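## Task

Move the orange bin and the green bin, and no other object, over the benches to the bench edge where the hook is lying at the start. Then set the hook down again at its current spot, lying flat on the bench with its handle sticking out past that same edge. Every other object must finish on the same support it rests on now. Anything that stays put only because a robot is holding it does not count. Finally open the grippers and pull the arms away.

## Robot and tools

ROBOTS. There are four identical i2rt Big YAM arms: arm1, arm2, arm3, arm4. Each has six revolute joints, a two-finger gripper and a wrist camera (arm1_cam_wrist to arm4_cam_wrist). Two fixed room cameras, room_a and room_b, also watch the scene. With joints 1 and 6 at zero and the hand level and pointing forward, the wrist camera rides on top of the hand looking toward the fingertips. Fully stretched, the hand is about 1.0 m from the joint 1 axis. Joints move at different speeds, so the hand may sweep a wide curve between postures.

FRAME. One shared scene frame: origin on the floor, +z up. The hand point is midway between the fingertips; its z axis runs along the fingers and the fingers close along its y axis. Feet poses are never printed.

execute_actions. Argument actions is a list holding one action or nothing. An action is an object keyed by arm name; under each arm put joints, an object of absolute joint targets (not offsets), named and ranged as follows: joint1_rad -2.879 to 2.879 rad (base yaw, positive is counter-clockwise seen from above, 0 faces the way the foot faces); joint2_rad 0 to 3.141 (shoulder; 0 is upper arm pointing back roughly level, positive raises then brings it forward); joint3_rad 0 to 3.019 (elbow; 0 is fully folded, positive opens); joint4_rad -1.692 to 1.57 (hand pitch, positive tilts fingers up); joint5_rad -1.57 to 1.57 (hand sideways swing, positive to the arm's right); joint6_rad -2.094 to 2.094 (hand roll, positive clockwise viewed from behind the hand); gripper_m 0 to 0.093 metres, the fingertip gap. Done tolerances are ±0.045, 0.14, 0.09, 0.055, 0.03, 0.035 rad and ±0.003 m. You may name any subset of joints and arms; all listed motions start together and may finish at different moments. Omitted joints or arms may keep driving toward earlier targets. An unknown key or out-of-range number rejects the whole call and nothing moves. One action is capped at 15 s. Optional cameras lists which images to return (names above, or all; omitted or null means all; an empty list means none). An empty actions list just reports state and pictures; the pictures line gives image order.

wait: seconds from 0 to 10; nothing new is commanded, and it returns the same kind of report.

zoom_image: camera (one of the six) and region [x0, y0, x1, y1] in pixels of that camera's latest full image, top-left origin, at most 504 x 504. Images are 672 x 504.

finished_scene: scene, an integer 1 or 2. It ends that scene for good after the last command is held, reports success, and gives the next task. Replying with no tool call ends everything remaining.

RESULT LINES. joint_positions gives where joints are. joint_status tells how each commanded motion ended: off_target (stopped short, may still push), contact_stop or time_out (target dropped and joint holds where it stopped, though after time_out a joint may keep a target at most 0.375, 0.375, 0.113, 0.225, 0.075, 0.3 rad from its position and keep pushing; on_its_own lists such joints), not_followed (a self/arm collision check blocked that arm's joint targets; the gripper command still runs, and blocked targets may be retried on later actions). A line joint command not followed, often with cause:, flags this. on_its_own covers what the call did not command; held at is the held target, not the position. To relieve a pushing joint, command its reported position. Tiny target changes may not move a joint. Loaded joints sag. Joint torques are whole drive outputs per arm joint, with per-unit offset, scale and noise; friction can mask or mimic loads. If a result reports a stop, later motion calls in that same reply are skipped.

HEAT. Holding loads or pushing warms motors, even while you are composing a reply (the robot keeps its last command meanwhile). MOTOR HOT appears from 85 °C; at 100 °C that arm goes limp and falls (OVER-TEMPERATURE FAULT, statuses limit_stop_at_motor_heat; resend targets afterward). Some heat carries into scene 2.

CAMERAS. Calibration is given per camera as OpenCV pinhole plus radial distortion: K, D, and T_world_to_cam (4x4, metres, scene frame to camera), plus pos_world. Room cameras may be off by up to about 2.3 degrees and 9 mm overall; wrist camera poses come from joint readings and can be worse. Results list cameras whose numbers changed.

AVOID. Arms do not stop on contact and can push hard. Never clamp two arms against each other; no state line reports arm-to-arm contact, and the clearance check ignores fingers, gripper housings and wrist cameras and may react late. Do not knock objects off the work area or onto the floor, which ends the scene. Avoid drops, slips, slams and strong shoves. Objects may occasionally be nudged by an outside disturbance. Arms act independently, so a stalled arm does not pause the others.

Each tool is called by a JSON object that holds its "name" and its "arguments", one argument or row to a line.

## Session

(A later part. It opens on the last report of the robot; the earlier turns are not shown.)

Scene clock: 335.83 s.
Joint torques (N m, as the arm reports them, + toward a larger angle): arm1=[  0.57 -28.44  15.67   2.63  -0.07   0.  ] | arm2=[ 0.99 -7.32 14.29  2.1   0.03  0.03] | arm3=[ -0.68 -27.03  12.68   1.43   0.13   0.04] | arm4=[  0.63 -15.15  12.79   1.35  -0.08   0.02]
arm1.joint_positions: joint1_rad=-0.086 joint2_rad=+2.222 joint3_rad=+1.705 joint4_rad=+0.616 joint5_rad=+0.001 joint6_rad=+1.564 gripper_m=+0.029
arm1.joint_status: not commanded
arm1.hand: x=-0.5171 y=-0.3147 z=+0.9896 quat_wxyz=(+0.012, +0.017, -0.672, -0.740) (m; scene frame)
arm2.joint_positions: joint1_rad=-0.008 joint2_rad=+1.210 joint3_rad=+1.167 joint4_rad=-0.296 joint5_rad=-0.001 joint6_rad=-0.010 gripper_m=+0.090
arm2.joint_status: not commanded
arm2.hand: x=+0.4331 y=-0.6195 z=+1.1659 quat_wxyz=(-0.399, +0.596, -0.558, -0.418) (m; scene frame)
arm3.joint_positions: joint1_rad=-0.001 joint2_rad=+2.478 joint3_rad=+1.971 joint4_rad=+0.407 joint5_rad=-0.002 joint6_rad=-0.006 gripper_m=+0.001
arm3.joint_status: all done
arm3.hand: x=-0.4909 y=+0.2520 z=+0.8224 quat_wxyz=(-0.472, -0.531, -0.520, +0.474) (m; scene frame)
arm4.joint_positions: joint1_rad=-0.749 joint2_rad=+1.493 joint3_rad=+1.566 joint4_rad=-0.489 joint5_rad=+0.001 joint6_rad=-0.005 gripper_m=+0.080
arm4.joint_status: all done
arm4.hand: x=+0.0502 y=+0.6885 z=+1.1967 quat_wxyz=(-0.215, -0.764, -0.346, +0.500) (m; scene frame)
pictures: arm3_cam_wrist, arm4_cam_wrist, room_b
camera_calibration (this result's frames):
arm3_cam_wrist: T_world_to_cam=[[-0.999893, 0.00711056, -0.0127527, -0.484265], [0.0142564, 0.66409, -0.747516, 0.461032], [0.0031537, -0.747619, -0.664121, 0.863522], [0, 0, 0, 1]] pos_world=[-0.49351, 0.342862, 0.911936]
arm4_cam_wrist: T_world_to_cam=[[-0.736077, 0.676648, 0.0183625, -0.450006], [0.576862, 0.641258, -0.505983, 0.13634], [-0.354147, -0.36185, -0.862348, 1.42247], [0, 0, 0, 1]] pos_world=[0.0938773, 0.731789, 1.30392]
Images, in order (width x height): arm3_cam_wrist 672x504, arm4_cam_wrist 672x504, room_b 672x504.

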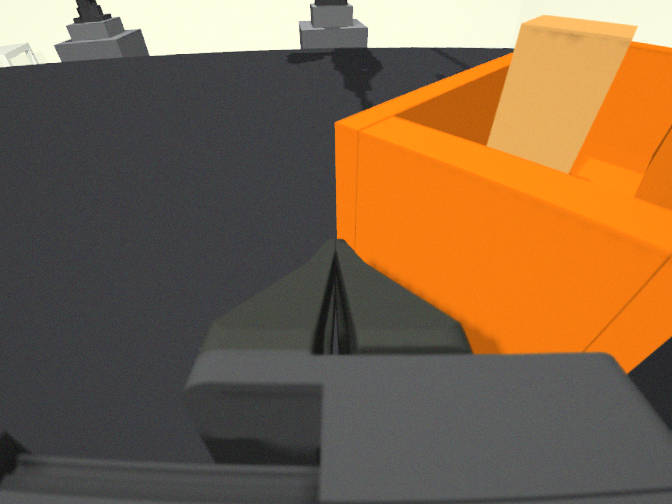

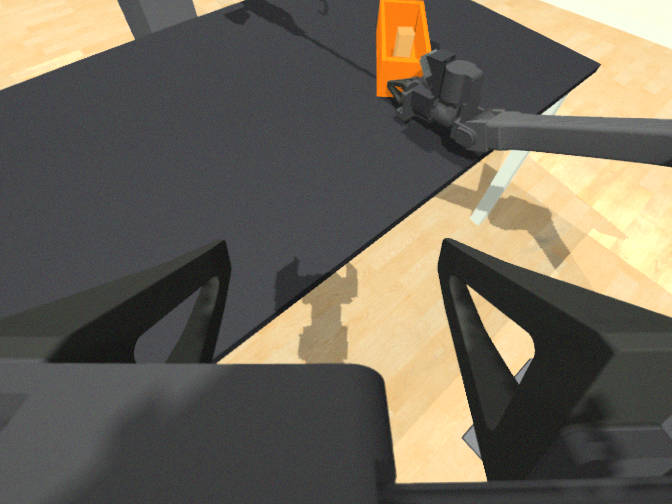

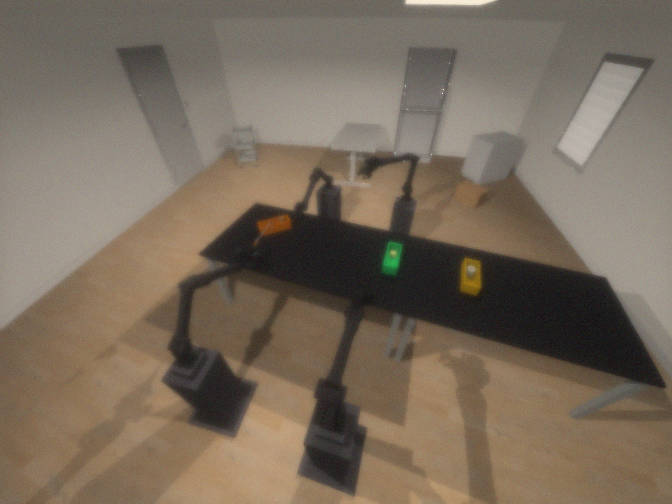

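{"name": "execute_actions", "arguments": {
  "actions": [
    {"arm3":{"joints":{"joint1_rad":-0.09}},"arm4":{"joints":{"joint4_rad":-0.2}}}
  ],
  "cameras": ["arm3_cam_wrist","arm4_cam_wrist","room_b"]
}}

Scene clock: 340.07 s.
Joint torques (N m, as the arm reports them, + toward a larger angle): arm1=[ -0.38 -27.34  15.57   2.65  -0.11  -0.02] | arm2=[ 1.18 -7.29 14.21  2.11  0.04  0.06] | arm3=[ -0.18 -26.76  12.64   1.46   0.2    0.05] | arm4=[  0.7  -15.59  12.94   2.8   -0.07   0.09]
arm1.joint_positions: joint1_rad=-0.086 joint2_rad=+2.222 joint3_rad=+1.705 joint4_rad=+0.616 joint5_rad=+0.001 joint6_rad=+1.564 gripper_m=+0.029
arm1.joint_status: not commanded
arm1.hand: x=-0.5171 y=-0.3147 z=+0.9896 quat_wxyz=(+0.012, +0.017, -0.672, -0.740) (m; scene frame)
arm2.joint_positions: joint1_rad=-0.008 joint2_rad=+1.210 joint3_rad=+1.167 joint4_rad=-0.296 joint5_rad=-0.001 joint6_rad=-0.010 gripper_m=+0.090
arm2.joint_status: not commanded
arm2.hand: x=+0.4331 y=-0.6195 z=+1.1659 quat_wxyz=(-0.399, +0.596, -0.558, -0.418) (m; scene frame)
arm3.joint_positions: joint1_rad=-0.095 joint2_rad=+2.478 joint3_rad=+1.971 joint4_rad=+0.407 joint5_rad=-0.002 joint6_rad=-0.006 gripper_m=+0.001
arm3.joint_status: all done
arm3.hand: x=-0.5789 y=+0.2574 z=+0.8211 quat_wxyz=(-0.449, -0.555, -0.496, +0.495) (m; scene frame)
arm4.joint_positions: joint1_rad=-0.749 joint2_rad=+1.493 joint3_rad=+1.566 joint4_rad=-0.221 joint5_rad=+0.001 joint6_rad=-0.005 gripper_m=+0.080
arm4.joint_status: all done
arm4.hand: x=+0.0384 y=+0.6742 z=+1.2597 quat_wxyz=(-0.259, -0.691, -0.314, +0.598) (m; scene frame)
pictures: arm3_cam_wrist, arm4_cam_wrist, room_b
camera_calibration (this result's frames):
arm3_cam_wrist: T_world_to_cam=[[-0.9949, 0.100066, -0.0126808, -0.593338], [0.0759866, 0.660875, -0.746639, 0.49361], [-0.0663327, -0.743795, -0.665108, 0.826606], [0, 0, 0, 1]] pos_world=[-0.572989, 0.347983, 0.910807]
arm4_cam_wrist: T_world_to_cam=[[-0.735389, 0.67747, 0.0153988, -0.447003], [0.464712, 0.52072, -0.716166, 0.534514], [-0.4932, -0.519505, -0.69776, 1.37174], [0, 0, 0, 1]] pos_world=[0.0994255, 0.737125, 1.34683]
Images, in order (width x height): arm3_cam_wrist 672x504, arm4_cam_wrist 672x504, room_b 672x504.

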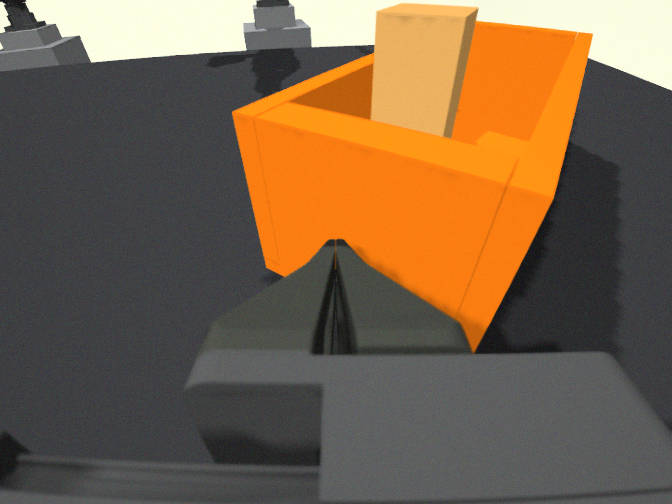

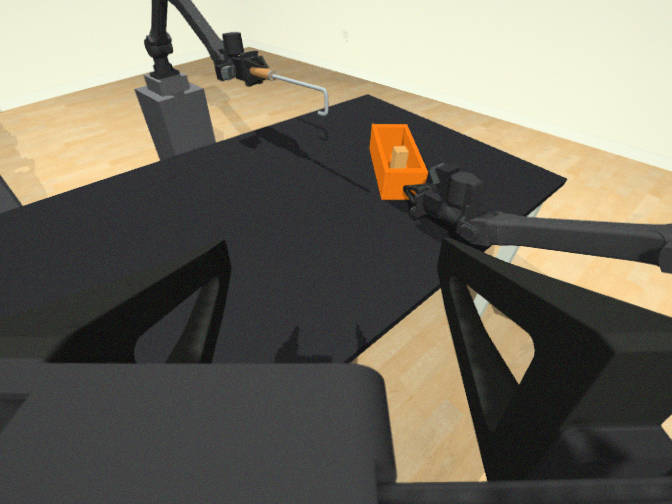

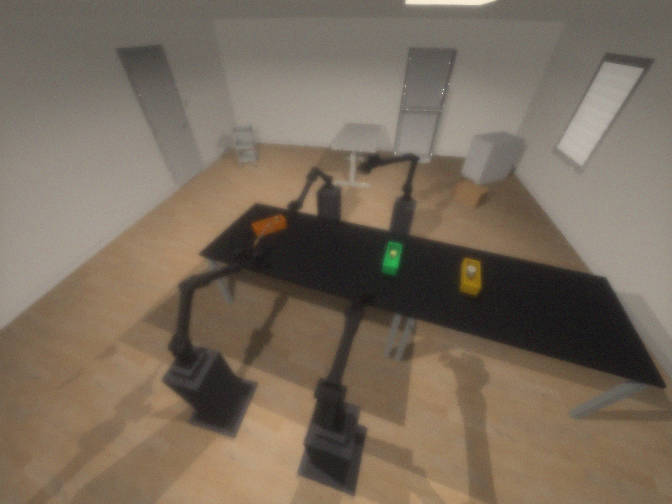

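{"name": "execute_actions", "arguments": {
  "actions": [
    {"arm3":{"joints":{"joint1_rad":-0.135,"joint2_rad":2.555,"joint3_rad":2.19}}}
  ],
  "cameras": ["arm3_cam_wrist","arm4_cam_wrist"]
}}

Scene clock: 348.60 s.
Joint torques (N m, as the arm reports them, + toward a larger angle): arm1=[ -0.07 -28.44  15.63   2.64  -0.1   -0.08] | arm2=[ 0.75 -7.32 14.23  2.17  0.05  0.03] | arm3=[ -0.61 -25.56  13.65   1.48   0.23   0.05] | arm4=[  0.73 -15.    12.93   2.67  -0.13   0.03]
arm1.joint_positions: joint1_rad=-0.086 joint2_rad=+2.222 joint3_rad=+1.705 joint4_rad=+0.616 joint5_rad=+0.001 joint6_rad=+1.564 gripper_m=+0.029
arm1.joint_status: not commanded
arm1.hand: x=-0.5171 y=-0.3147 z=+0.9896 quat_wxyz=(+0.012, +0.017, -0.672, -0.740) (m; scene frame)
arm2.joint_positions: joint1_rad=-0.008 joint2_rad=+1.210 joint3_rad=+1.167 joint4_rad=-0.296 joint5_rad=-0.001 joint6_rad=-0.010 gripper_m=+0.090
arm2.joint_status: not commanded
arm2.hand: x=+0.4331 y=-0.6195 z=+1.1659 quat_wxyz=(-0.399, +0.596, -0.558, -0.418) (m; scene frame)
arm3.joint_positions: joint1_rad=-0.133 joint2_rad=+2.551 joint3_rad=+2.122 joint4_rad=+0.407 joint5_rad=-0.003 joint6_rad=-0.006 gripper_m=+0.001
arm3.joint_status: all done
arm3.hand: x=-0.6189 y=+0.2353 z=+0.8407 quat_wxyz=(-0.458, -0.544, -0.468, +0.525) (m; scene frame)
arm4.joint_positions: joint1_rad=-0.749 joint2_rad=+1.493 joint3_rad=+1.566 joint4_rad=-0.221 joint5_rad=+0.001 joint6_rad=-0.005 gripper_m=+0.080
arm4.joint_status: not commanded
arm4.hand: x=+0.0384 y=+0.6742 z=+1.2597 quat_wxyz=(-0.259, -0.691, -0.314, +0.598) (m; scene frame)
pictures: arm3_cam_wrist, arm4_cam_wrist
camera_calibration (this result's frames):
arm3_cam_wrist: T_world_to_cam=[[-0.990406, 0.137679, -0.0118454, -0.637474], [0.0927101, 0.598452, -0.795777, 0.592181], [-0.102473, -0.78924, -0.605474, 0.758738], [0, 0, 0, 1]] pos_world=[-0.608509, 0.332201, 0.923089]
arm4_cam_wrist: T_world_to_cam=[[-0.735389, 0.67747, 0.0153988, -0.447003], [0.464712, 0.52072, -0.716166, 0.534514], [-0.4932, -0.519505, -0.69776, 1.37174], [0, 0, 0, 1]] pos_world=[0.0994255, 0.737125, 1.34683]
Images, in order (width x height): arm3_cam_wrist 672x504, arm4_cam_wrist 672x504.

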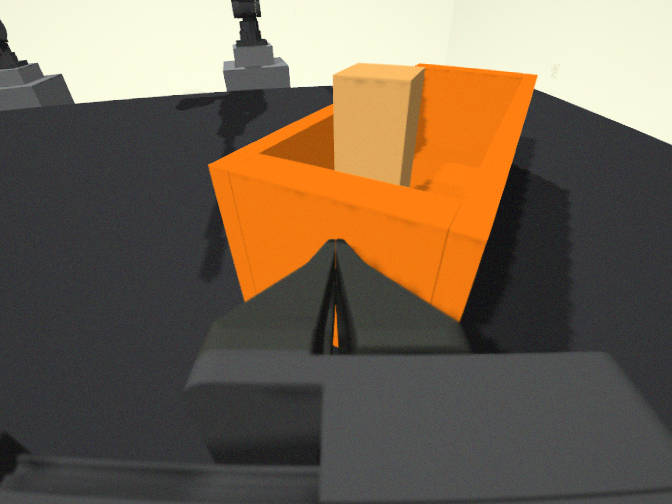

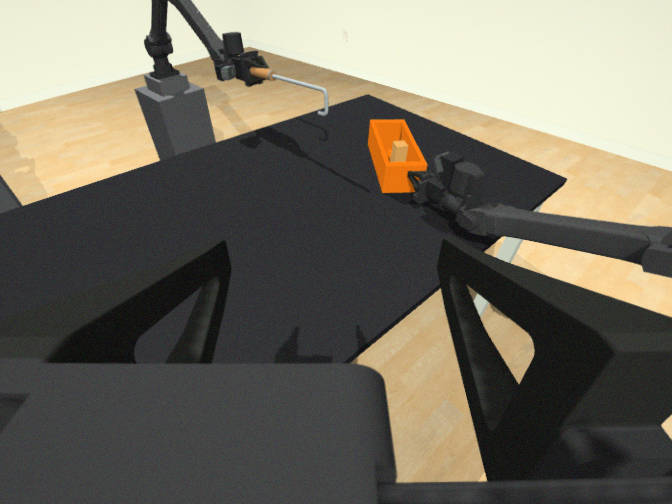

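{"name": "execute_actions", "arguments": {
  "actions": [
    {"arm3":{"joints":{"joint1_rad":-0.185,"joint2_rad":2.625,"joint3_rad":2.345,"joint4_rad":0.26}}}
  ],
  "cameras": ["arm3_cam_wrist","arm4_cam_wrist"]
}}

Scene clock: 354.13 s.
Joint torques (N m, as the arm reports them, + toward a larger angle): arm1=[ -0.02 -28.01  15.61   2.74  -0.12  -0.02] | arm2=[ 1.02 -7.17 14.24  2.11  0.05  0.04] | arm3=[ -0.09 -26.35  13.76   1.17   0.22   0.04] | arm4=[  0.38 -13.85  13.16   2.97  -0.13   0.05]
arm1.joint_positions: joint1_rad=-0.086 joint2_rad=+2.222 joint3_rad=+1.705 joint4_rad=+0.616 joint5_rad=+0.001 joint6_rad=+1.564 gripper_m=+0.029
arm1.joint_status: not commanded
arm1.hand: x=-0.5171 y=-0.3147 z=+0.9896 quat_wxyz=(+0.012, +0.017, -0.672, -0.740) (m; scene frame)
arm2.joint_positions: joint1_rad=-0.008 joint2_rad=+1.210 joint3_rad=+1.167 joint4_rad=-0.296 joint5_rad=-0.001 joint6_rad=-0.010 gripper_m=+0.090
arm2.joint_status: not commanded
arm2.hand: x=+0.4331 y=-0.6195 z=+1.1659 quat_wxyz=(-0.399, +0.596, -0.558, -0.418) (m; scene frame)
arm3.joint_positions: joint1_rad=-0.190 joint2_rad=+2.627 joint3_rad=+2.278 joint4_rad=+0.264 joint5_rad=-0.003 joint6_rad=-0.006 gripper_m=+0.001
arm3.joint_status: all done
arm3.hand: x=-0.6768 y=+0.2238 z=+0.8258 quat_wxyz=(-0.429, -0.574, -0.466, +0.520) (m; scene frame)
arm4.joint_positions: joint1_rad=-0.749 joint2_rad=+1.493 joint3_rad=+1.566 joint4_rad=-0.221 joint5_rad=+0.001 joint6_rad=-0.005 gripper_m=+0.080
arm4.joint_status: not commanded
arm4.hand: x=+0.0384 y=+0.6742 z=+1.2597 quat_wxyz=(-0.259, -0.691, -0.314, +0.598) (m; scene frame)
pictures: arm3_cam_wrist, arm4_cam_wrist
camera_calibration (this result's frames):
arm3_cam_wrist: T_world_to_cam=[[-0.981075, 0.193256, -0.0119695, -0.699442], [0.135404, 0.64057, -0.755868, 0.579101], [-0.138409, -0.743184, -0.654615, 0.740726], [0, 0, 0, 1]] pos_world=[-0.662095, 0.314712, 0.914242]
arm4_cam_wrist: T_world_to_cam=[[-0.735389, 0.67747, 0.0153988, -0.447003], [0.464712, 0.52072, -0.716166, 0.534514], [-0.4932, -0.519505, -0.69776, 1.37174], [0, 0, 0, 1]] pos_world=[0.0994255, 0.737125, 1.34683]
Images, in order (width x height): arm3_cam_wrist 672x504, arm4_cam_wrist 672x504.

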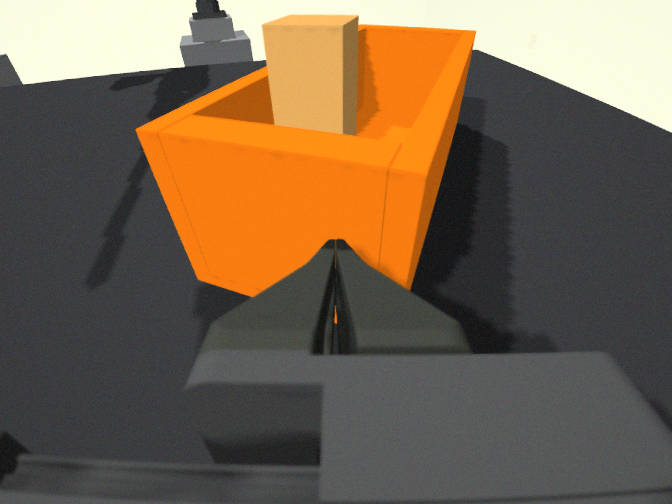

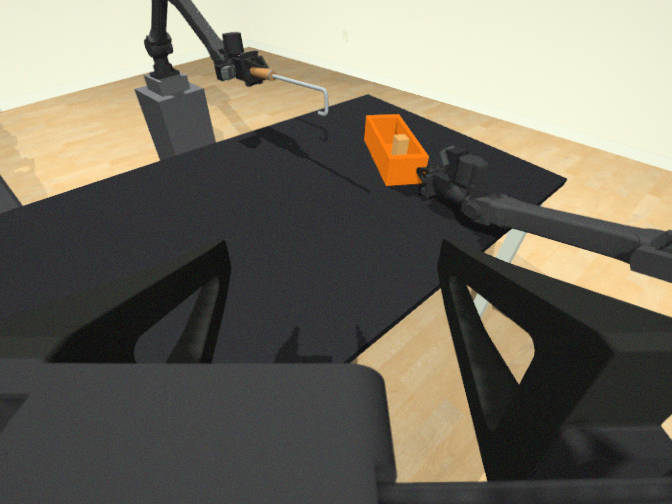

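{"name": "execute_actions", "arguments": {
  "actions": [
    {"arm1":{"joints":{"joint1_rad":0.11,"joint2_rad":2.27,"joint3_rad":2.09,"joint4_rad":0.365}},"arm3":{"joints":{"joint1_rad":-0.22,"joint2_rad":1.7,"joint3_rad":1.85,"joint4_rad":-0.55}}}
  ],
  "cameras": ["arm1_cam_wrist","arm3_cam_wrist","arm4_cam_wrist"]
}}

Scene clock: 364.40 s.
Joint torques (N m, as the arm reports them, + toward a larger angle): arm1=[  0.19 -30.61  19.51   2.64  -0.17  -0.03] | arm2=[ 0.93 -7.32 14.24  2.16  0.03  0.06] | arm3=[ -0.43 -18.58   9.74   1.31   0.22   0.05] | arm4=[  0.45 -14.42  12.88   2.8   -0.11   0.03]
arm1.joint_positions: joint1_rad=+0.105 joint2_rad=+2.306 joint3_rad=+2.017 joint4_rad=+0.336 joint5_rad=+0.001 joint6_rad=+1.564 gripper_m=+0.029
arm1.joint_status: all done
arm1.hand: x=-0.6970 y=-0.2832 z=+1.0313 quat_wxyz=(+0.081, +0.083, -0.686, -0.718) (m; scene frame)
arm2.joint_positions: joint1_rad=-0.008 joint2_rad=+1.210 joint3_rad=+1.167 joint4_rad=-0.296 joint5_rad=-0.001 joint6_rad=-0.010 gripper_m=+0.090
arm2.joint_status: not commanded
arm2.hand: x=+0.4331 y=-0.6195 z=+1.1659 quat_wxyz=(-0.399, +0.596, -0.558, -0.418) (m; scene frame)
arm3.joint_positions: joint1_rad=-0.221 joint2_rad=+1.720 joint3_rad=+1.843 joint4_rad=-0.550 joint5_rad=-0.003 joint6_rad=-0.006 gripper_m=+0.001
arm3.joint_status: all done
arm3.hand: x=-0.6560 y=+0.4631 z=+1.1610 quat_wxyz=(-0.337, -0.662, -0.522, +0.419) (m; scene frame)
arm4.joint_positions: joint1_rad=-0.749 joint2_rad=+1.493 joint3_rad=+1.566 joint4_rad=-0.221 joint5_rad=+0.001 joint6_rad=-0.005 gripper_m=+0.080
arm4.joint_status: not commanded
arm4.hand: x=+0.0384 y=+0.6742 z=+1.2597 quat_wxyz=(-0.259, -0.691, -0.314, +0.598) (m; scene frame)
pictures: arm1_cam_wrist, arm3_cam_wrist, arm4_cam_wrist
camera_calibration (this result's frames):
arm1_cam_wrist: T_world_to_cam=[[-0.00718865, 0.0401801, -0.999167, 1.03436], [-0.660549, -0.750352, -0.025422, -0.637256], [-0.750748, 0.659816, 0.031935, -0.238594], [0, 0, 0, 1]] pos_world=[-0.592627, -0.3623, 1.02492]
arm3_cam_wrist: T_world_to_cam=[[-0.974423, 0.224252, -0.0145034, -0.728333], [0.202161, 0.846592, -0.492355, 0.31877], [-0.098133, -0.482694, -0.870274, 1.29696], [0, 0, 0, 1]] pos_world=[-0.646873, 0.519496, 1.27509]
arm4_cam_wrist: T_world_to_cam=[[-0.735389, 0.67747, 0.0153988, -0.447003], [0.464712, 0.52072, -0.716166, 0.534514], [-0.4932, -0.519505, -0.69776, 1.37174], [0, 0, 0, 1]] pos_world=[0.0994255, 0.737125, 1.34683]
Images, in order (width x height): arm1_cam_wrist 672x504, arm3_cam_wrist 672x504, arm4_cam_wrist 672x504.

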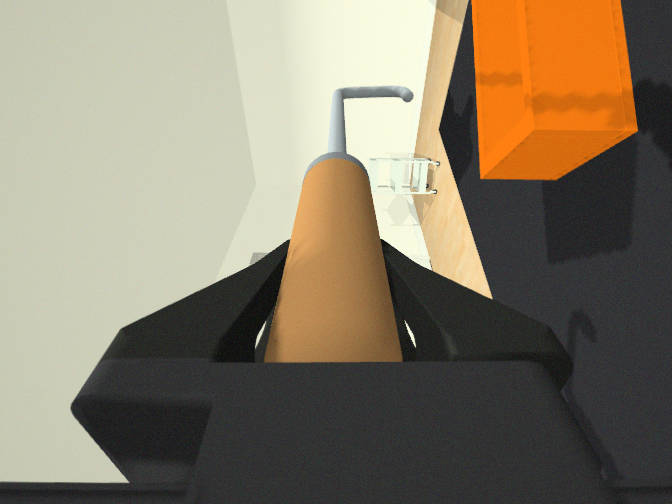

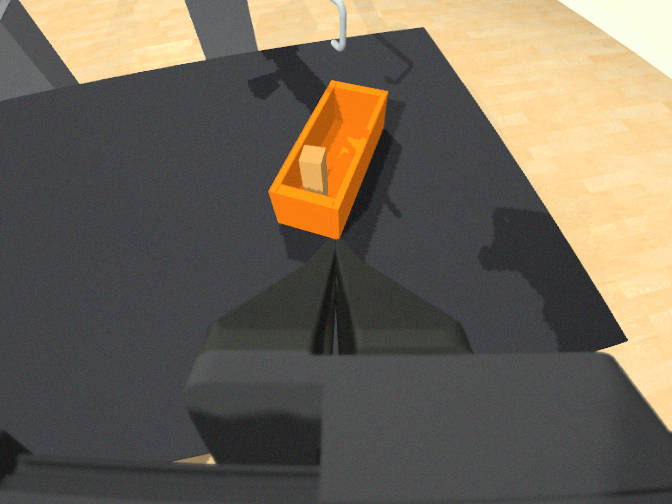

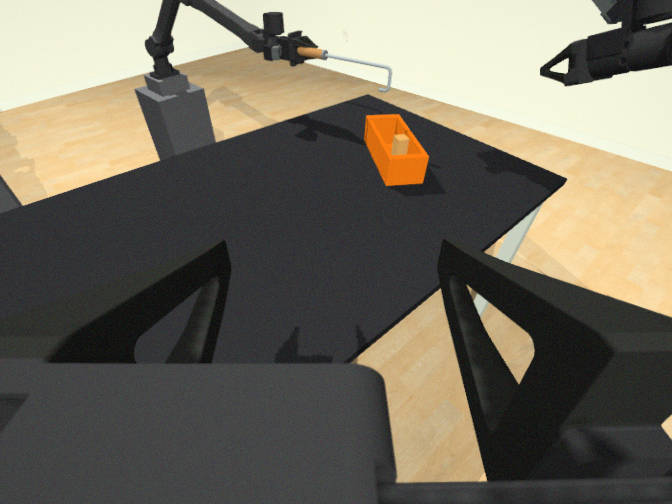

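{"name": "execute_actions", "arguments": {
  "actions": [
    {"arm1":{"joints":{"joint2_rad":2.345}}}
  ],
  "cameras": ["arm1_cam_wrist","arm3_cam_wrist","arm4_cam_wrist"]
}}

Scene clock: 371.73 s.
Joint torques (N m, as the arm reports them, + toward a larger angle): arm1=[ -1.1  -31.87  18.87   2.68  -0.08  -0.04] | arm2=[ 1.08 -6.99 14.3   2.18  0.05  0.04] | arm3=[ -0.34 -18.8    9.6    1.31   0.2    0.03] | arm4=[  0.57 -15.46  13.03   2.71  -0.13   0.05]
arm1.joint_positions: joint1_rad=+0.105 joint2_rad=+2.385 joint3_rad=+2.019 joint4_rad=+0.332 joint5_rad=+0.001 joint6_rad=+1.564 gripper_m=+0.029
arm1.joint_status: all done
arm1.hand: x=-0.6987 y=-0.2755 z=+0.9586 quat_wxyz=(+0.078, +0.086, -0.715, -0.689) (m; scene frame)
arm2.joint_positions: joint1_rad=-0.008 joint2_rad=+1.210 joint3_rad=+1.167 joint4_rad=-0.296 joint5_rad=-0.001 joint6_rad=-0.010 gripper_m=+0.090
arm2.joint_status: not commanded
arm2.hand: x=+0.4331 y=-0.6195 z=+1.1659 quat_wxyz=(-0.399, +0.596, -0.558, -0.418) (m; scene frame)
arm3.joint_positions: joint1_rad=-0.221 joint2_rad=+1.720 joint3_rad=+1.843 joint4_rad=-0.550 joint5_rad=-0.003 joint6_rad=-0.006 gripper_m=+0.001
arm3.joint_status: not commanded
arm3.hand: x=-0.6560 y=+0.4631 z=+1.1610 quat_wxyz=(-0.337, -0.662, -0.522, +0.419) (m; scene frame)
arm4.joint_positions: joint1_rad=-0.749 joint2_rad=+1.493 joint3_rad=+1.566 joint4_rad=-0.221 joint5_rad=+0.001 joint6_rad=-0.005 gripper_m=+0.080
arm4.joint_status: not commanded
arm4.hand: x=+0.0384 y=+0.6742 z=+1.2597 quat_wxyz=(-0.259, -0.691, -0.314, +0.598) (m; scene frame)
pictures: arm1_cam_wrist, arm3_cam_wrist, arm4_cam_wrist
camera_calibration (this result's frames):
arm1_cam_wrist: T_world_to_cam=[[0.0115957, -0.0388501, -0.999178, 0.952707], [-0.660602, -0.750428, 0.0215117, -0.679481], [-0.750647, 0.65981, -0.0343662, -0.179062], [0, 0, 0, 1]] pos_world=[-0.594326, -0.354742, 0.960387]
arm3_cam_wrist: T_world_to_cam=[[-0.974423, 0.224252, -0.0145034, -0.728333], [0.202161, 0.846592, -0.492355, 0.31877], [-0.098133, -0.482694, -0.870274, 1.29696], [0, 0, 0, 1]] pos_world=[-0.646873, 0.519496, 1.27509]
arm4_cam_wrist: T_world_to_cam=[[-0.735389, 0.67747, 0.0153988, -0.447003], [0.464712, 0.52072, -0.716166, 0.534514], [-0.4932, -0.519505, -0.69776, 1.37174], [0, 0, 0, 1]] pos_world=[0.0994255, 0.737125, 1.34683]
Images, in order (width x height): arm1_cam_wrist 672x504, arm3_cam_wrist 672x504, arm4_cam_wrist 672x504.

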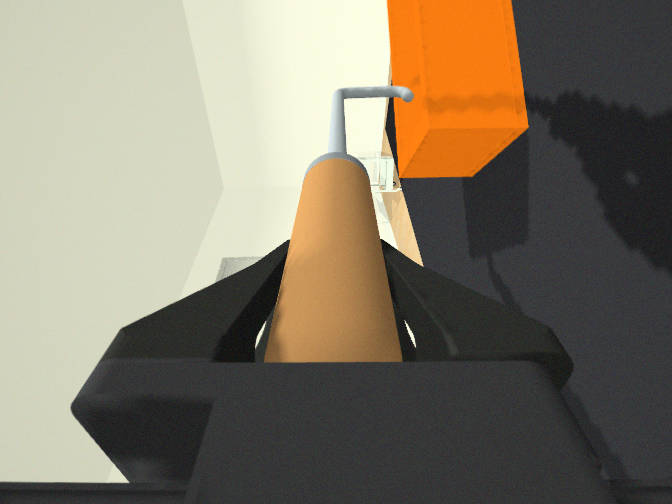

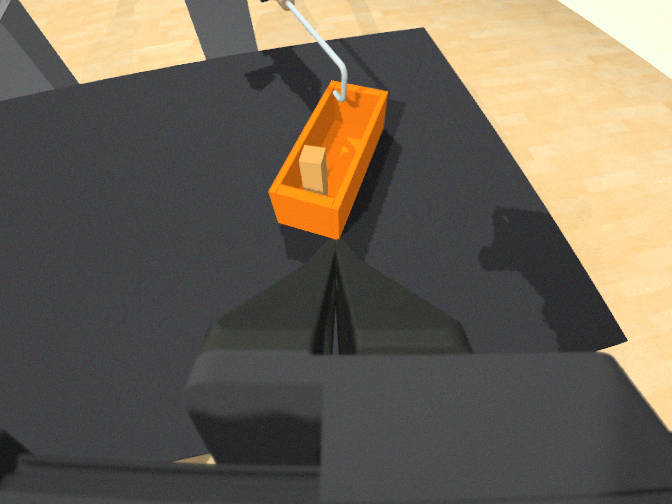

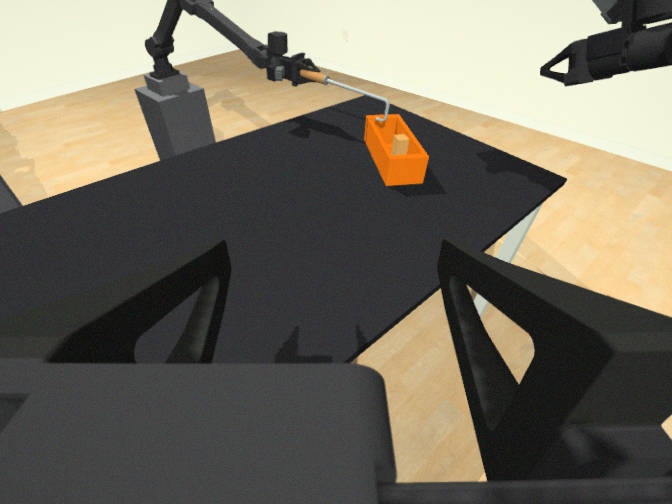

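{"name": "zoom_image", "arguments": {
  "camera": "arm3_cam_wrist",
  "region": [270, 30, 430, 150]
}}

{"name": "zoom_image", "arguments": {
  "camera": "arm4_cam_wrist",
  "region": [320, 70, 450, 170]
}}

Region (270, 30, 430, 150) of arm3_cam_wrist's 672x504 image, scaled by 3.150, with more detail than that image has; it fills the top 378 rows of this view, and the rest is white.

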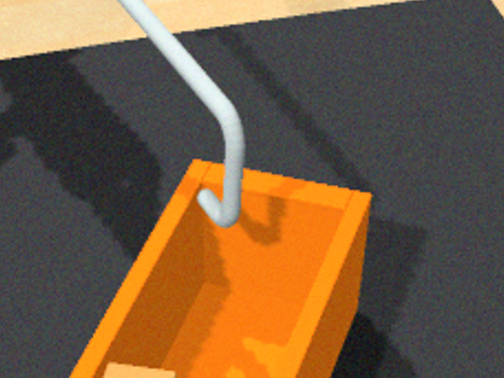

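Region (320, 70, 450, 170) of arm4_cam_wrist's 672x504 image, scaled by 3.877, with more detail than that image has; it fills the top 388 rows of this view, and the rest is white.

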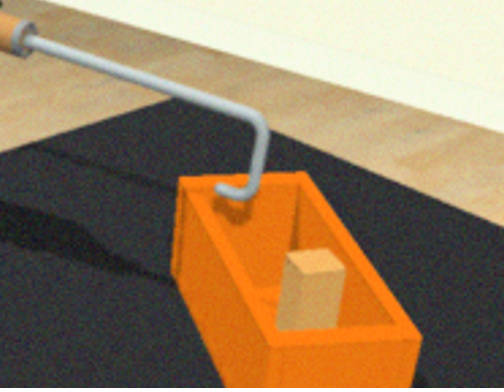

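{"name": "execute_actions", "arguments": {
  "actions": [
    {"arm1":{"joints":{"joint2_rad":2.395}}}
  ],
  "cameras": ["arm1_cam_wrist","arm3_cam_wrist","arm4_cam_wrist"]
}}

{"name": "zoom_image", "arguments": {
  "camera": "arm4_cam_wrist",
  "region": [320, 70, 450, 170]
}}

Scene clock: 380.00 s.
Joint torques (N m, as the arm reports them, + toward a larger angle): arm1=[ -0.05 -29.94  18.84   2.73  -0.12  -0.03] | arm2=[ 1.09 -7.16 14.25  2.2   0.05  0.04] | arm3=[ -0.64 -18.97   9.6    1.37   0.22   0.03] | arm4=[  0.02 -13.69  12.81   2.81  -0.12   0.  ]
arm1.joint_positions: joint1_rad=+0.105 joint2_rad=+2.422 joint3_rad=+2.019 joint4_rad=+0.332 joint5_rad=+0.001 joint6_rad=+1.564 gripper_m=+0.029
arm1.joint_status: all done
arm1.hand: x=-0.6991 y=-0.2739 z=+0.9247 quat_wxyz=(+0.076, +0.088, -0.728, -0.676) (m; scene frame)
arm2.joint_positions: joint1_rad=-0.008 joint2_rad=+1.210 joint3_rad=+1.167 joint4_rad=-0.296 joint5_rad=-0.001 joint6_rad=-0.010 gripper_m=+0.090
arm2.joint_status: not commanded
arm2.hand: x=+0.4331 y=-0.6195 z=+1.1659 quat_wxyz=(-0.399, +0.596, -0.558, -0.418) (m; scene frame)
arm3.joint_positions: joint1_rad=-0.221 joint2_rad=+1.720 joint3_rad=+1.843 joint4_rad=-0.550 joint5_rad=-0.003 joint6_rad=-0.006 gripper_m=+0.001
arm3.joint_status: not commanded
arm3.hand: x=-0.6560 y=+0.4631 z=+1.1610 quat_wxyz=(-0.337, -0.662, -0.522, +0.419) (m; scene frame)
arm4.joint_positions: joint1_rad=-0.749 joint2_rad=+1.493 joint3_rad=+1.566 joint4_rad=-0.221 joint5_rad=+0.001 joint6_rad=-0.005 gripper_m=+0.080
arm4.joint_status: not commanded
arm4.hand: x=+0.0384 y=+0.6742 z=+1.2597 quat_wxyz=(-0.259, -0.691, -0.314, +0.598) (m; scene frame)
pictures: arm1_cam_wrist, arm3_cam_wrist, arm4_cam_wrist
camera_calibration (this result's frames):
arm1_cam_wrist: T_world_to_cam=[[0.020046, -0.0744163, -0.997026, 0.913079], [-0.660914, -0.749249, 0.0426345, -0.697191], [-0.750194, 0.658094, -0.0642022, -0.1541], [0, 0, 0, 1]] pos_world=[-0.594692, -0.35301, 0.930194]
arm3_cam_wrist: T_world_to_cam=[[-0.974423, 0.224252, -0.0145034, -0.728333], [0.202161, 0.846592, -0.492355, 0.31877], [-0.098133, -0.482694, -0.870274, 1.29696], [0, 0, 0, 1]] pos_world=[-0.646873, 0.519496, 1.27509]
arm4_cam_wrist: T_world_to_cam=[[-0.735389, 0.67747, 0.0153988, -0.447003], [0.464712, 0.52072, -0.716166, 0.534514], [-0.4932, -0.519505, -0.69776, 1.37174], [0, 0, 0, 1]] pos_world=[0.0994255, 0.737125, 1.34683]
Images, in order (width x height): arm1_cam_wrist 672x504, arm3_cam_wrist 672x504, arm4_cam_wrist 672x504.

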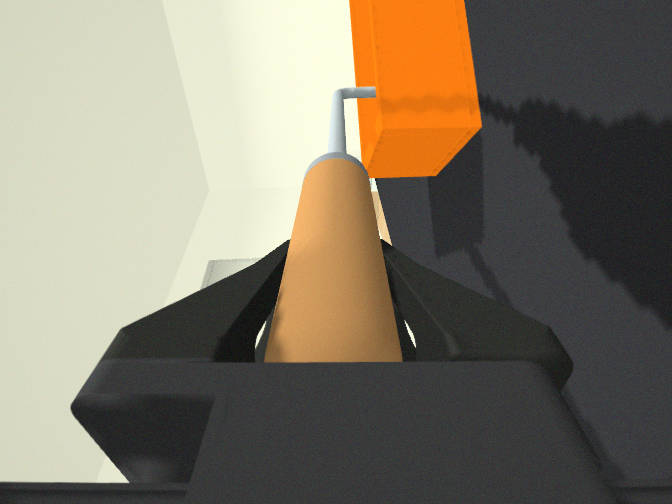

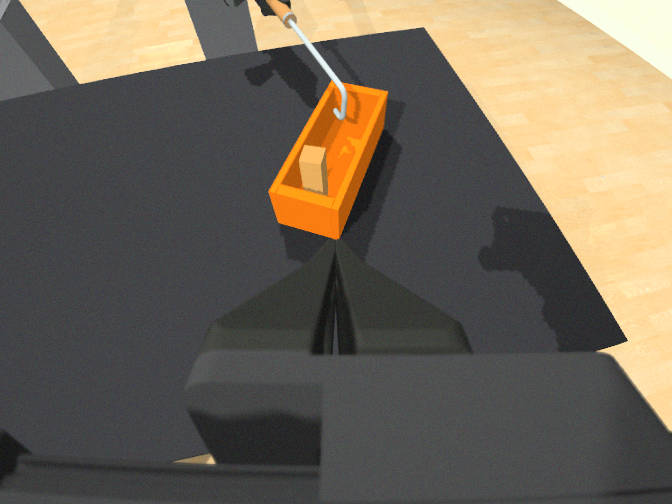

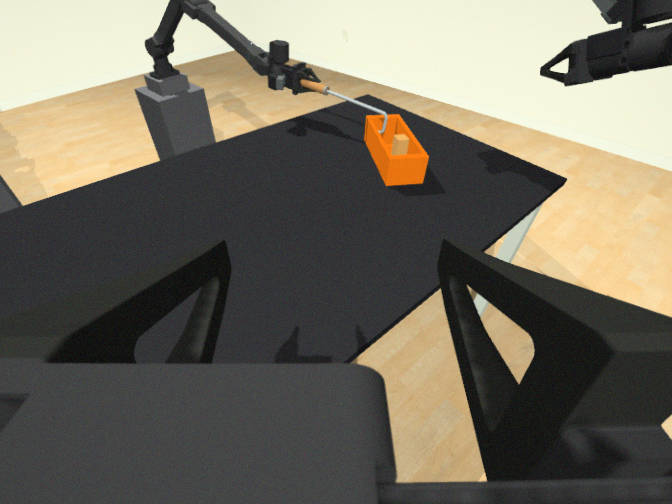

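Region (320, 70, 450, 170) of arm4_cam_wrist's 672x504 image, scaled by 3.877, with more detail than that image has; it fills the top 388 rows of this view, and the rest is white.

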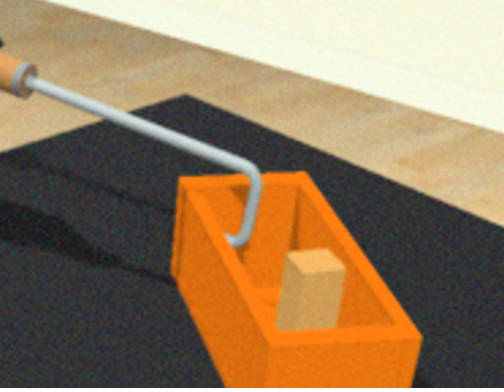

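{"name": "execute_actions", "arguments": {
  "actions": [
    {"arm1":{"joints":{"joint2_rad":2.195,"joint3_rad":1.83,"joint4_rad":0.285}}}
  ],
  "cameras": ["arm1_cam_wrist","arm3_cam_wrist"]
}}

Scene clock: 394.07 s.
Joint torques (N m, as the arm reports them, + toward a larger angle): arm1=[ -0.47 -30.16  13.9    2.44  -0.08  -0.05] | arm2=[ 0.86 -7.18 14.2   2.16  0.06  0.04] | arm3=[ -0.25 -18.87   9.59   1.28   0.2    0.04] | arm4=[  0.87 -15.16  13.22   2.86  -0.16   0.06]
arm1.joint_positions: joint1_rad=+0.106 joint2_rad=+2.232 joint3_rad=+1.807 joint4_rad=+0.256 joint5_rad=+0.002 joint6_rad=+1.565 gripper_m=+0.029
arm1.joint_status: all done
arm1.hand: x=-0.6878 y=-0.3222 z=+0.9515 quat_wxyz=(+0.072, +0.091, -0.760, -0.639) (m; scene frame)
arm2.joint_positions: joint1_rad=-0.008 joint2_rad=+1.210 joint3_rad=+1.167 joint4_rad=-0.296 joint5_rad=-0.001 joint6_rad=-0.010 gripper_m=+0.090
arm2.joint_status: not commanded
arm2.hand: x=+0.4331 y=-0.6195 z=+1.1659 quat_wxyz=(-0.399, +0.596, -0.558, -0.418) (m; scene frame)
arm3.joint_positions: joint1_rad=-0.221 joint2_rad=+1.720 joint3_rad=+1.843 joint4_rad=-0.550 joint5_rad=-0.003 joint6_rad=-0.006 gripper_m=+0.001
arm3.joint_status: not commanded
arm3.hand: x=-0.6560 y=+0.4631 z=+1.1610 quat_wxyz=(-0.337, -0.662, -0.522, +0.419) (m; scene frame)
arm4.joint_positions: joint1_rad=-0.749 joint2_rad=+1.493 joint3_rad=+1.566 joint4_rad=-0.221 joint5_rad=+0.001 joint6_rad=-0.005 gripper_m=+0.080
arm4.joint_status: not commanded
arm4.hand: x=+0.0384 y=+0.6742 z=+1.2597 quat_wxyz=(-0.259, -0.691, -0.314, +0.598) (m; scene frame)
pictures: arm1_cam_wrist, arm3_cam_wrist
camera_calibration (this result's frames):
arm1_cam_wrist: T_world_to_cam=[[0.0419147, -0.169534, -0.984633, 0.908635], [-0.663233, -0.741772, 0.0994851, -0.780337], [-0.747239, 0.648871, -0.143532, -0.0375849], [0, 0, 0, 1]] pos_world=[-0.583715, -0.4004, 0.966909]
arm3_cam_wrist: T_world_to_cam=[[-0.974423, 0.224252, -0.0145034, -0.728333], [0.202161, 0.846592, -0.492355, 0.31877], [-0.098133, -0.482694, -0.870274, 1.29696], [0, 0, 0, 1]] pos_world=[-0.646873, 0.519496, 1.27509]
Images, in order (width x height): arm1_cam_wrist 672x504, arm3_cam_wrist 672x504.

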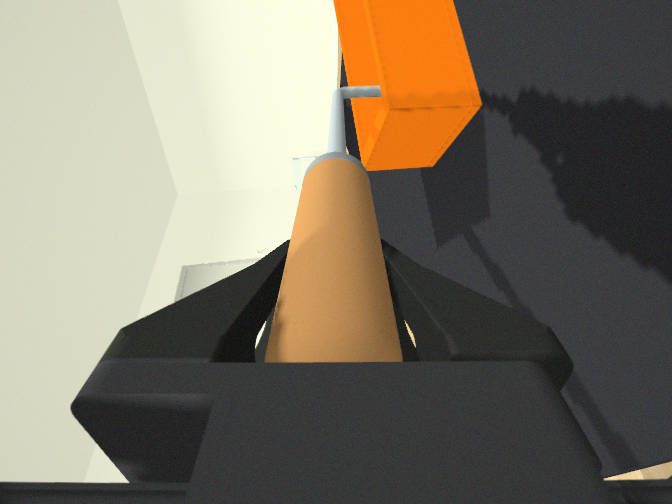

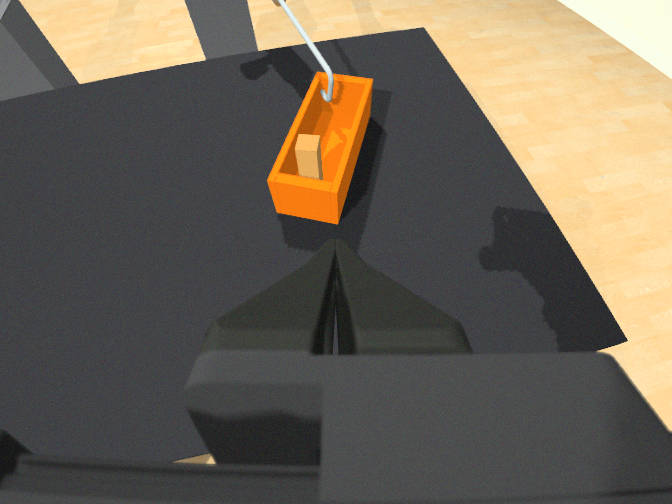

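{"name": "execute_actions", "arguments": {
  "actions": [
    {"arm1":{"joints":{"joint2_rad":1.97,"joint3_rad":1.55,"joint4_rad":0.23}},"arm3":{"joints":{"joint4_rad":-0.3}}}
  ],
  "cameras": ["arm1_cam_wrist","arm3_cam_wrist"]
}}

Scene clock: 399.90 s.
Joint torques (N m, as the arm reports them, + toward a larger angle): arm1=[  0.22 -26.62  13.53   2.59  -0.1   -0.05] | arm2=[ 1.2  -7.13 14.2   2.11  0.04  0.05] | arm3=[ -0.35 -18.82   9.73   2.06   0.21   0.03] | arm4=[  0.71 -14.64  12.98   2.68  -0.1    0.1 ]
arm1.joint_positions: joint1_rad=+0.106 joint2_rad=+2.003 joint3_rad=+1.529 joint4_rad=+0.202 joint5_rad=+0.001 joint6_rad=+1.565 gripper_m=+0.029
arm1.joint_status: all done
arm1.hand: x=-0.6695 y=-0.3995 z=+0.9687 quat_wxyz=(+0.067, +0.095, -0.792, -0.599) (m; scene frame)
arm2.joint_positions: joint1_rad=-0.008 joint2_rad=+1.210 joint3_rad=+1.167 joint4_rad=-0.296 joint5_rad=-0.001 joint6_rad=-0.010 gripper_m=+0.090
arm2.joint_status: not commanded
arm2.hand: x=+0.4331 y=-0.6195 z=+1.1659 quat_wxyz=(-0.399, +0.596, -0.558, -0.418) (m; scene frame)
arm3.joint_positions: joint1_rad=-0.221 joint2_rad=+1.720 joint3_rad=+1.843 joint4_rad=-0.320 joint5_rad=-0.003 joint6_rad=-0.006 gripper_m=+0.001
arm3.joint_status: all done
arm3.hand: x=-0.6608 y=+0.4459 z=+1.2146 quat_wxyz=(-0.394, -0.609, -0.480, +0.493) (m; scene frame)
arm4.joint_positions: joint1_rad=-0.749 joint2_rad=+1.493 joint3_rad=+1.566 joint4_rad=-0.221 joint5_rad=+0.001 joint6_rad=-0.005 gripper_m=+0.080
arm4.joint_status: not commanded
arm4.hand: x=+0.0384 y=+0.6742 z=+1.2597 quat_wxyz=(-0.259, -0.691, -0.314, +0.598) (m; scene frame)
pictures: arm1_cam_wrist, arm3_cam_wrist
camera_calibration (this result's frames):
arm1_cam_wrist: T_world_to_cam=[[0.0652008, -0.267482, -0.961354, 0.865569], [-0.666141, -0.728974, 0.157647, -0.880436], [-0.74297, 0.630119, -0.22571, 0.103722], [0, 0, 0, 1]] pos_world=[-0.565869, -0.475648, 0.994327]
arm3_cam_wrist: T_world_to_cam=[[-0.974479, 0.224126, -0.0126061, -0.73068], [0.173057, 0.714298, -0.678108, 0.626067], [-0.142977, -0.662983, -0.734855, 1.22117], [0, 0, 0, 1]] pos_world=[-0.645779, 0.526182, 1.31271]
Images, in order (width x height): arm1_cam_wrist 672x504, arm3_cam_wrist 672x504.

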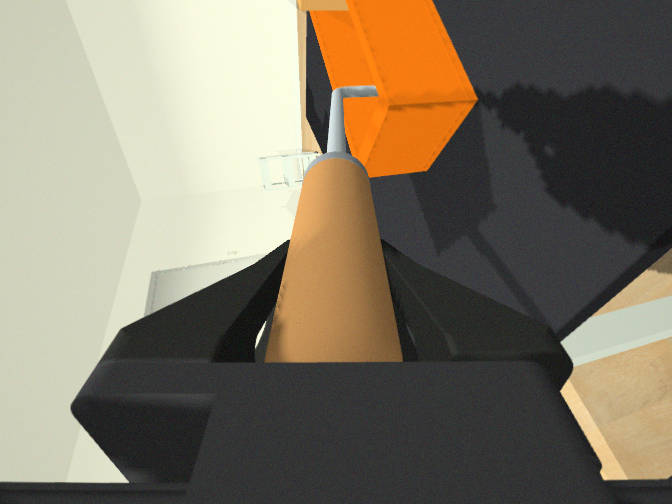

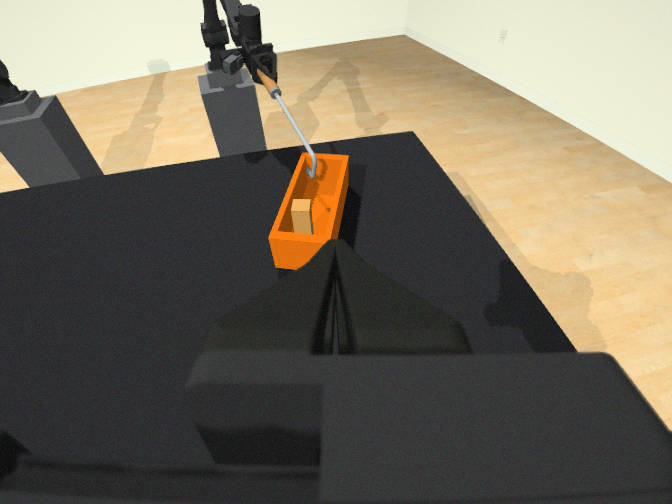

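{"name": "execute_actions", "arguments": {
  "actions": [
    {"arm1":{"joints":{"joint2_rad":1.75,"joint3_rad":1.30,"joint4_rad":0.2}},"arm2":{"joints":{"joint1_rad":0.6,"joint2_rad":1.4,"joint3_rad":1.45,"joint4_rad":0.0,"joint5_rad":-0.6}}}
  ],
  "cameras": ["arm1_cam_wrist","arm2_cam_wrist","arm3_cam_wrist"]
}}

Scene clock: 405.37 s.
Joint torques (N m, as the arm reports them, + toward a larger angle): arm1=[  0.14 -22.97  13.72   2.46  -0.08  -0.02] | arm2=[  0.36 -11.06  16.85   3.67  -0.1    0.01] | arm3=[ -0.62 -18.96   9.75   2.15   0.23   0.05] | arm4=[  0.28 -13.89  13.05   2.9   -0.11   0.  ]
arm1.joint_positions: joint1_rad=+0.106 joint2_rad=+1.778 joint3_rad=+1.277 joint4_rad=+0.172 joint5_rad=+0.001 joint6_rad=+1.565 gripper_m=+0.029
arm1.joint_status: all done
arm1.hand: x=-0.6499 y=-0.4822 z=+0.9873 quat_wxyz=(+0.065, +0.097, -0.809, -0.576) (m; scene frame)
arm2.joint_positions: joint1_rad=+0.606 joint2_rad=+1.421 joint3_rad=+1.384 joint4_rad=-0.030 joint5_rad=-0.599 joint6_rad=-0.008 gripper_m=+0.090
arm2.joint_status: all done
arm2.hand: x=-0.0024 y=-0.7500 z=+1.2421 quat_wxyz=(-0.093, +0.716, -0.120, -0.681) (m; scene frame)
arm3.joint_positions: joint1_rad=-0.221 joint2_rad=+1.720 joint3_rad=+1.843 joint4_rad=-0.320 joint5_rad=-0.003 joint6_rad=-0.006 gripper_m=+0.001
arm3.joint_status: not commanded
arm3.hand: x=-0.6608 y=+0.4459 z=+1.2146 quat_wxyz=(-0.394, -0.609, -0.480, +0.493) (m; scene frame)
arm4.joint_positions: joint1_rad=-0.749 joint2_rad=+1.493 joint3_rad=+1.566 joint4_rad=-0.221 joint5_rad=+0.001 joint6_rad=-0.005 gripper_m=+0.080
arm4.joint_status: not commanded
arm4.hand: x=+0.0384 y=+0.6742 z=+1.2597 quat_wxyz=(-0.259, -0.691, -0.314, +0.598) (m; scene frame)
pictures: arm1_cam_wrist, arm2_cam_wrist, arm3_cam_wrist
camera_calibration (this result's frames):
arm1_cam_wrist: T_world_to_cam=[[0.0778902, -0.320884, -0.94391, 0.825301], [-0.668236, -0.719429, 0.189429, -0.958705], [-0.739861, 0.616, -0.270463, 0.213937], [0, 0, 0, 1]] pos_world=[-0.54664, -0.556679, 1.01848]
arm2_cam_wrist: T_world_to_cam=[[0.310592, 0.950308, -0.0211371, 0.731992], [0.59659, -0.2122, -0.773984, 0.80985], [-0.740009, 0.227783, -0.632852, 1.07617], [0, 0, 0, 1]] pos_world=[0.0858796, -0.768902, 1.32334]
arm3_cam_wrist: T_world_to_cam=[[-0.974479, 0.224126, -0.0126061, -0.73068], [0.173057, 0.714298, -0.678108, 0.626067], [-0.142977, -0.662983, -0.734855, 1.22117], [0, 0, 0, 1]] pos_world=[-0.645779, 0.526182, 1.31271]
Images, in order (width x height): arm1_cam_wrist 672x504, arm2_cam_wrist 672x504, arm3_cam_wrist 672x504.

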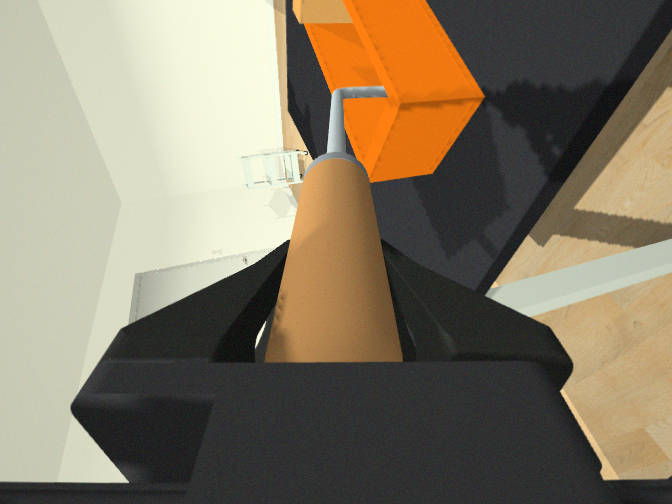

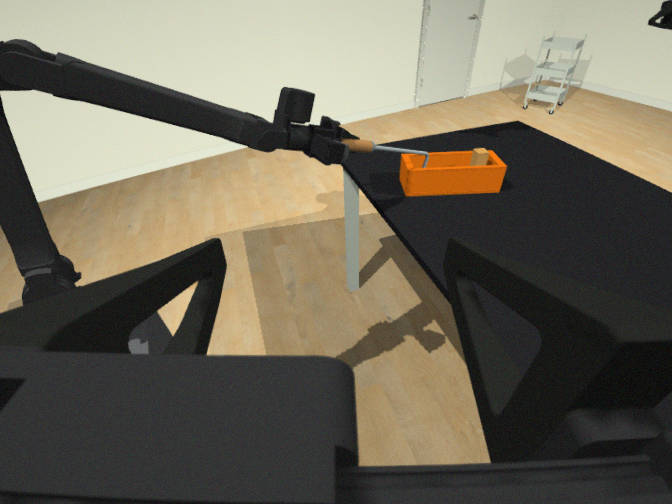

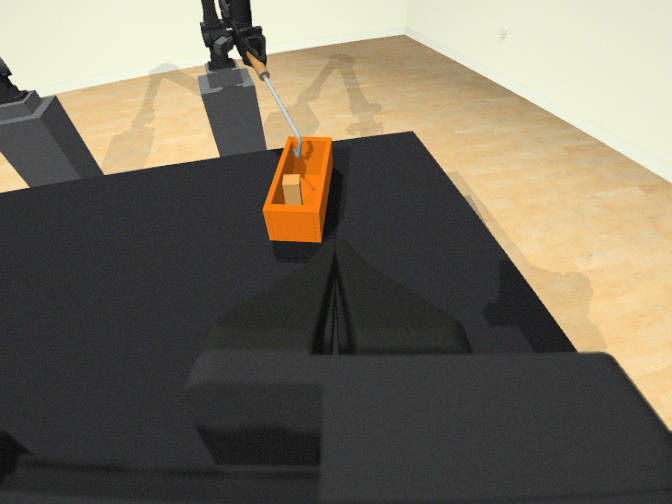

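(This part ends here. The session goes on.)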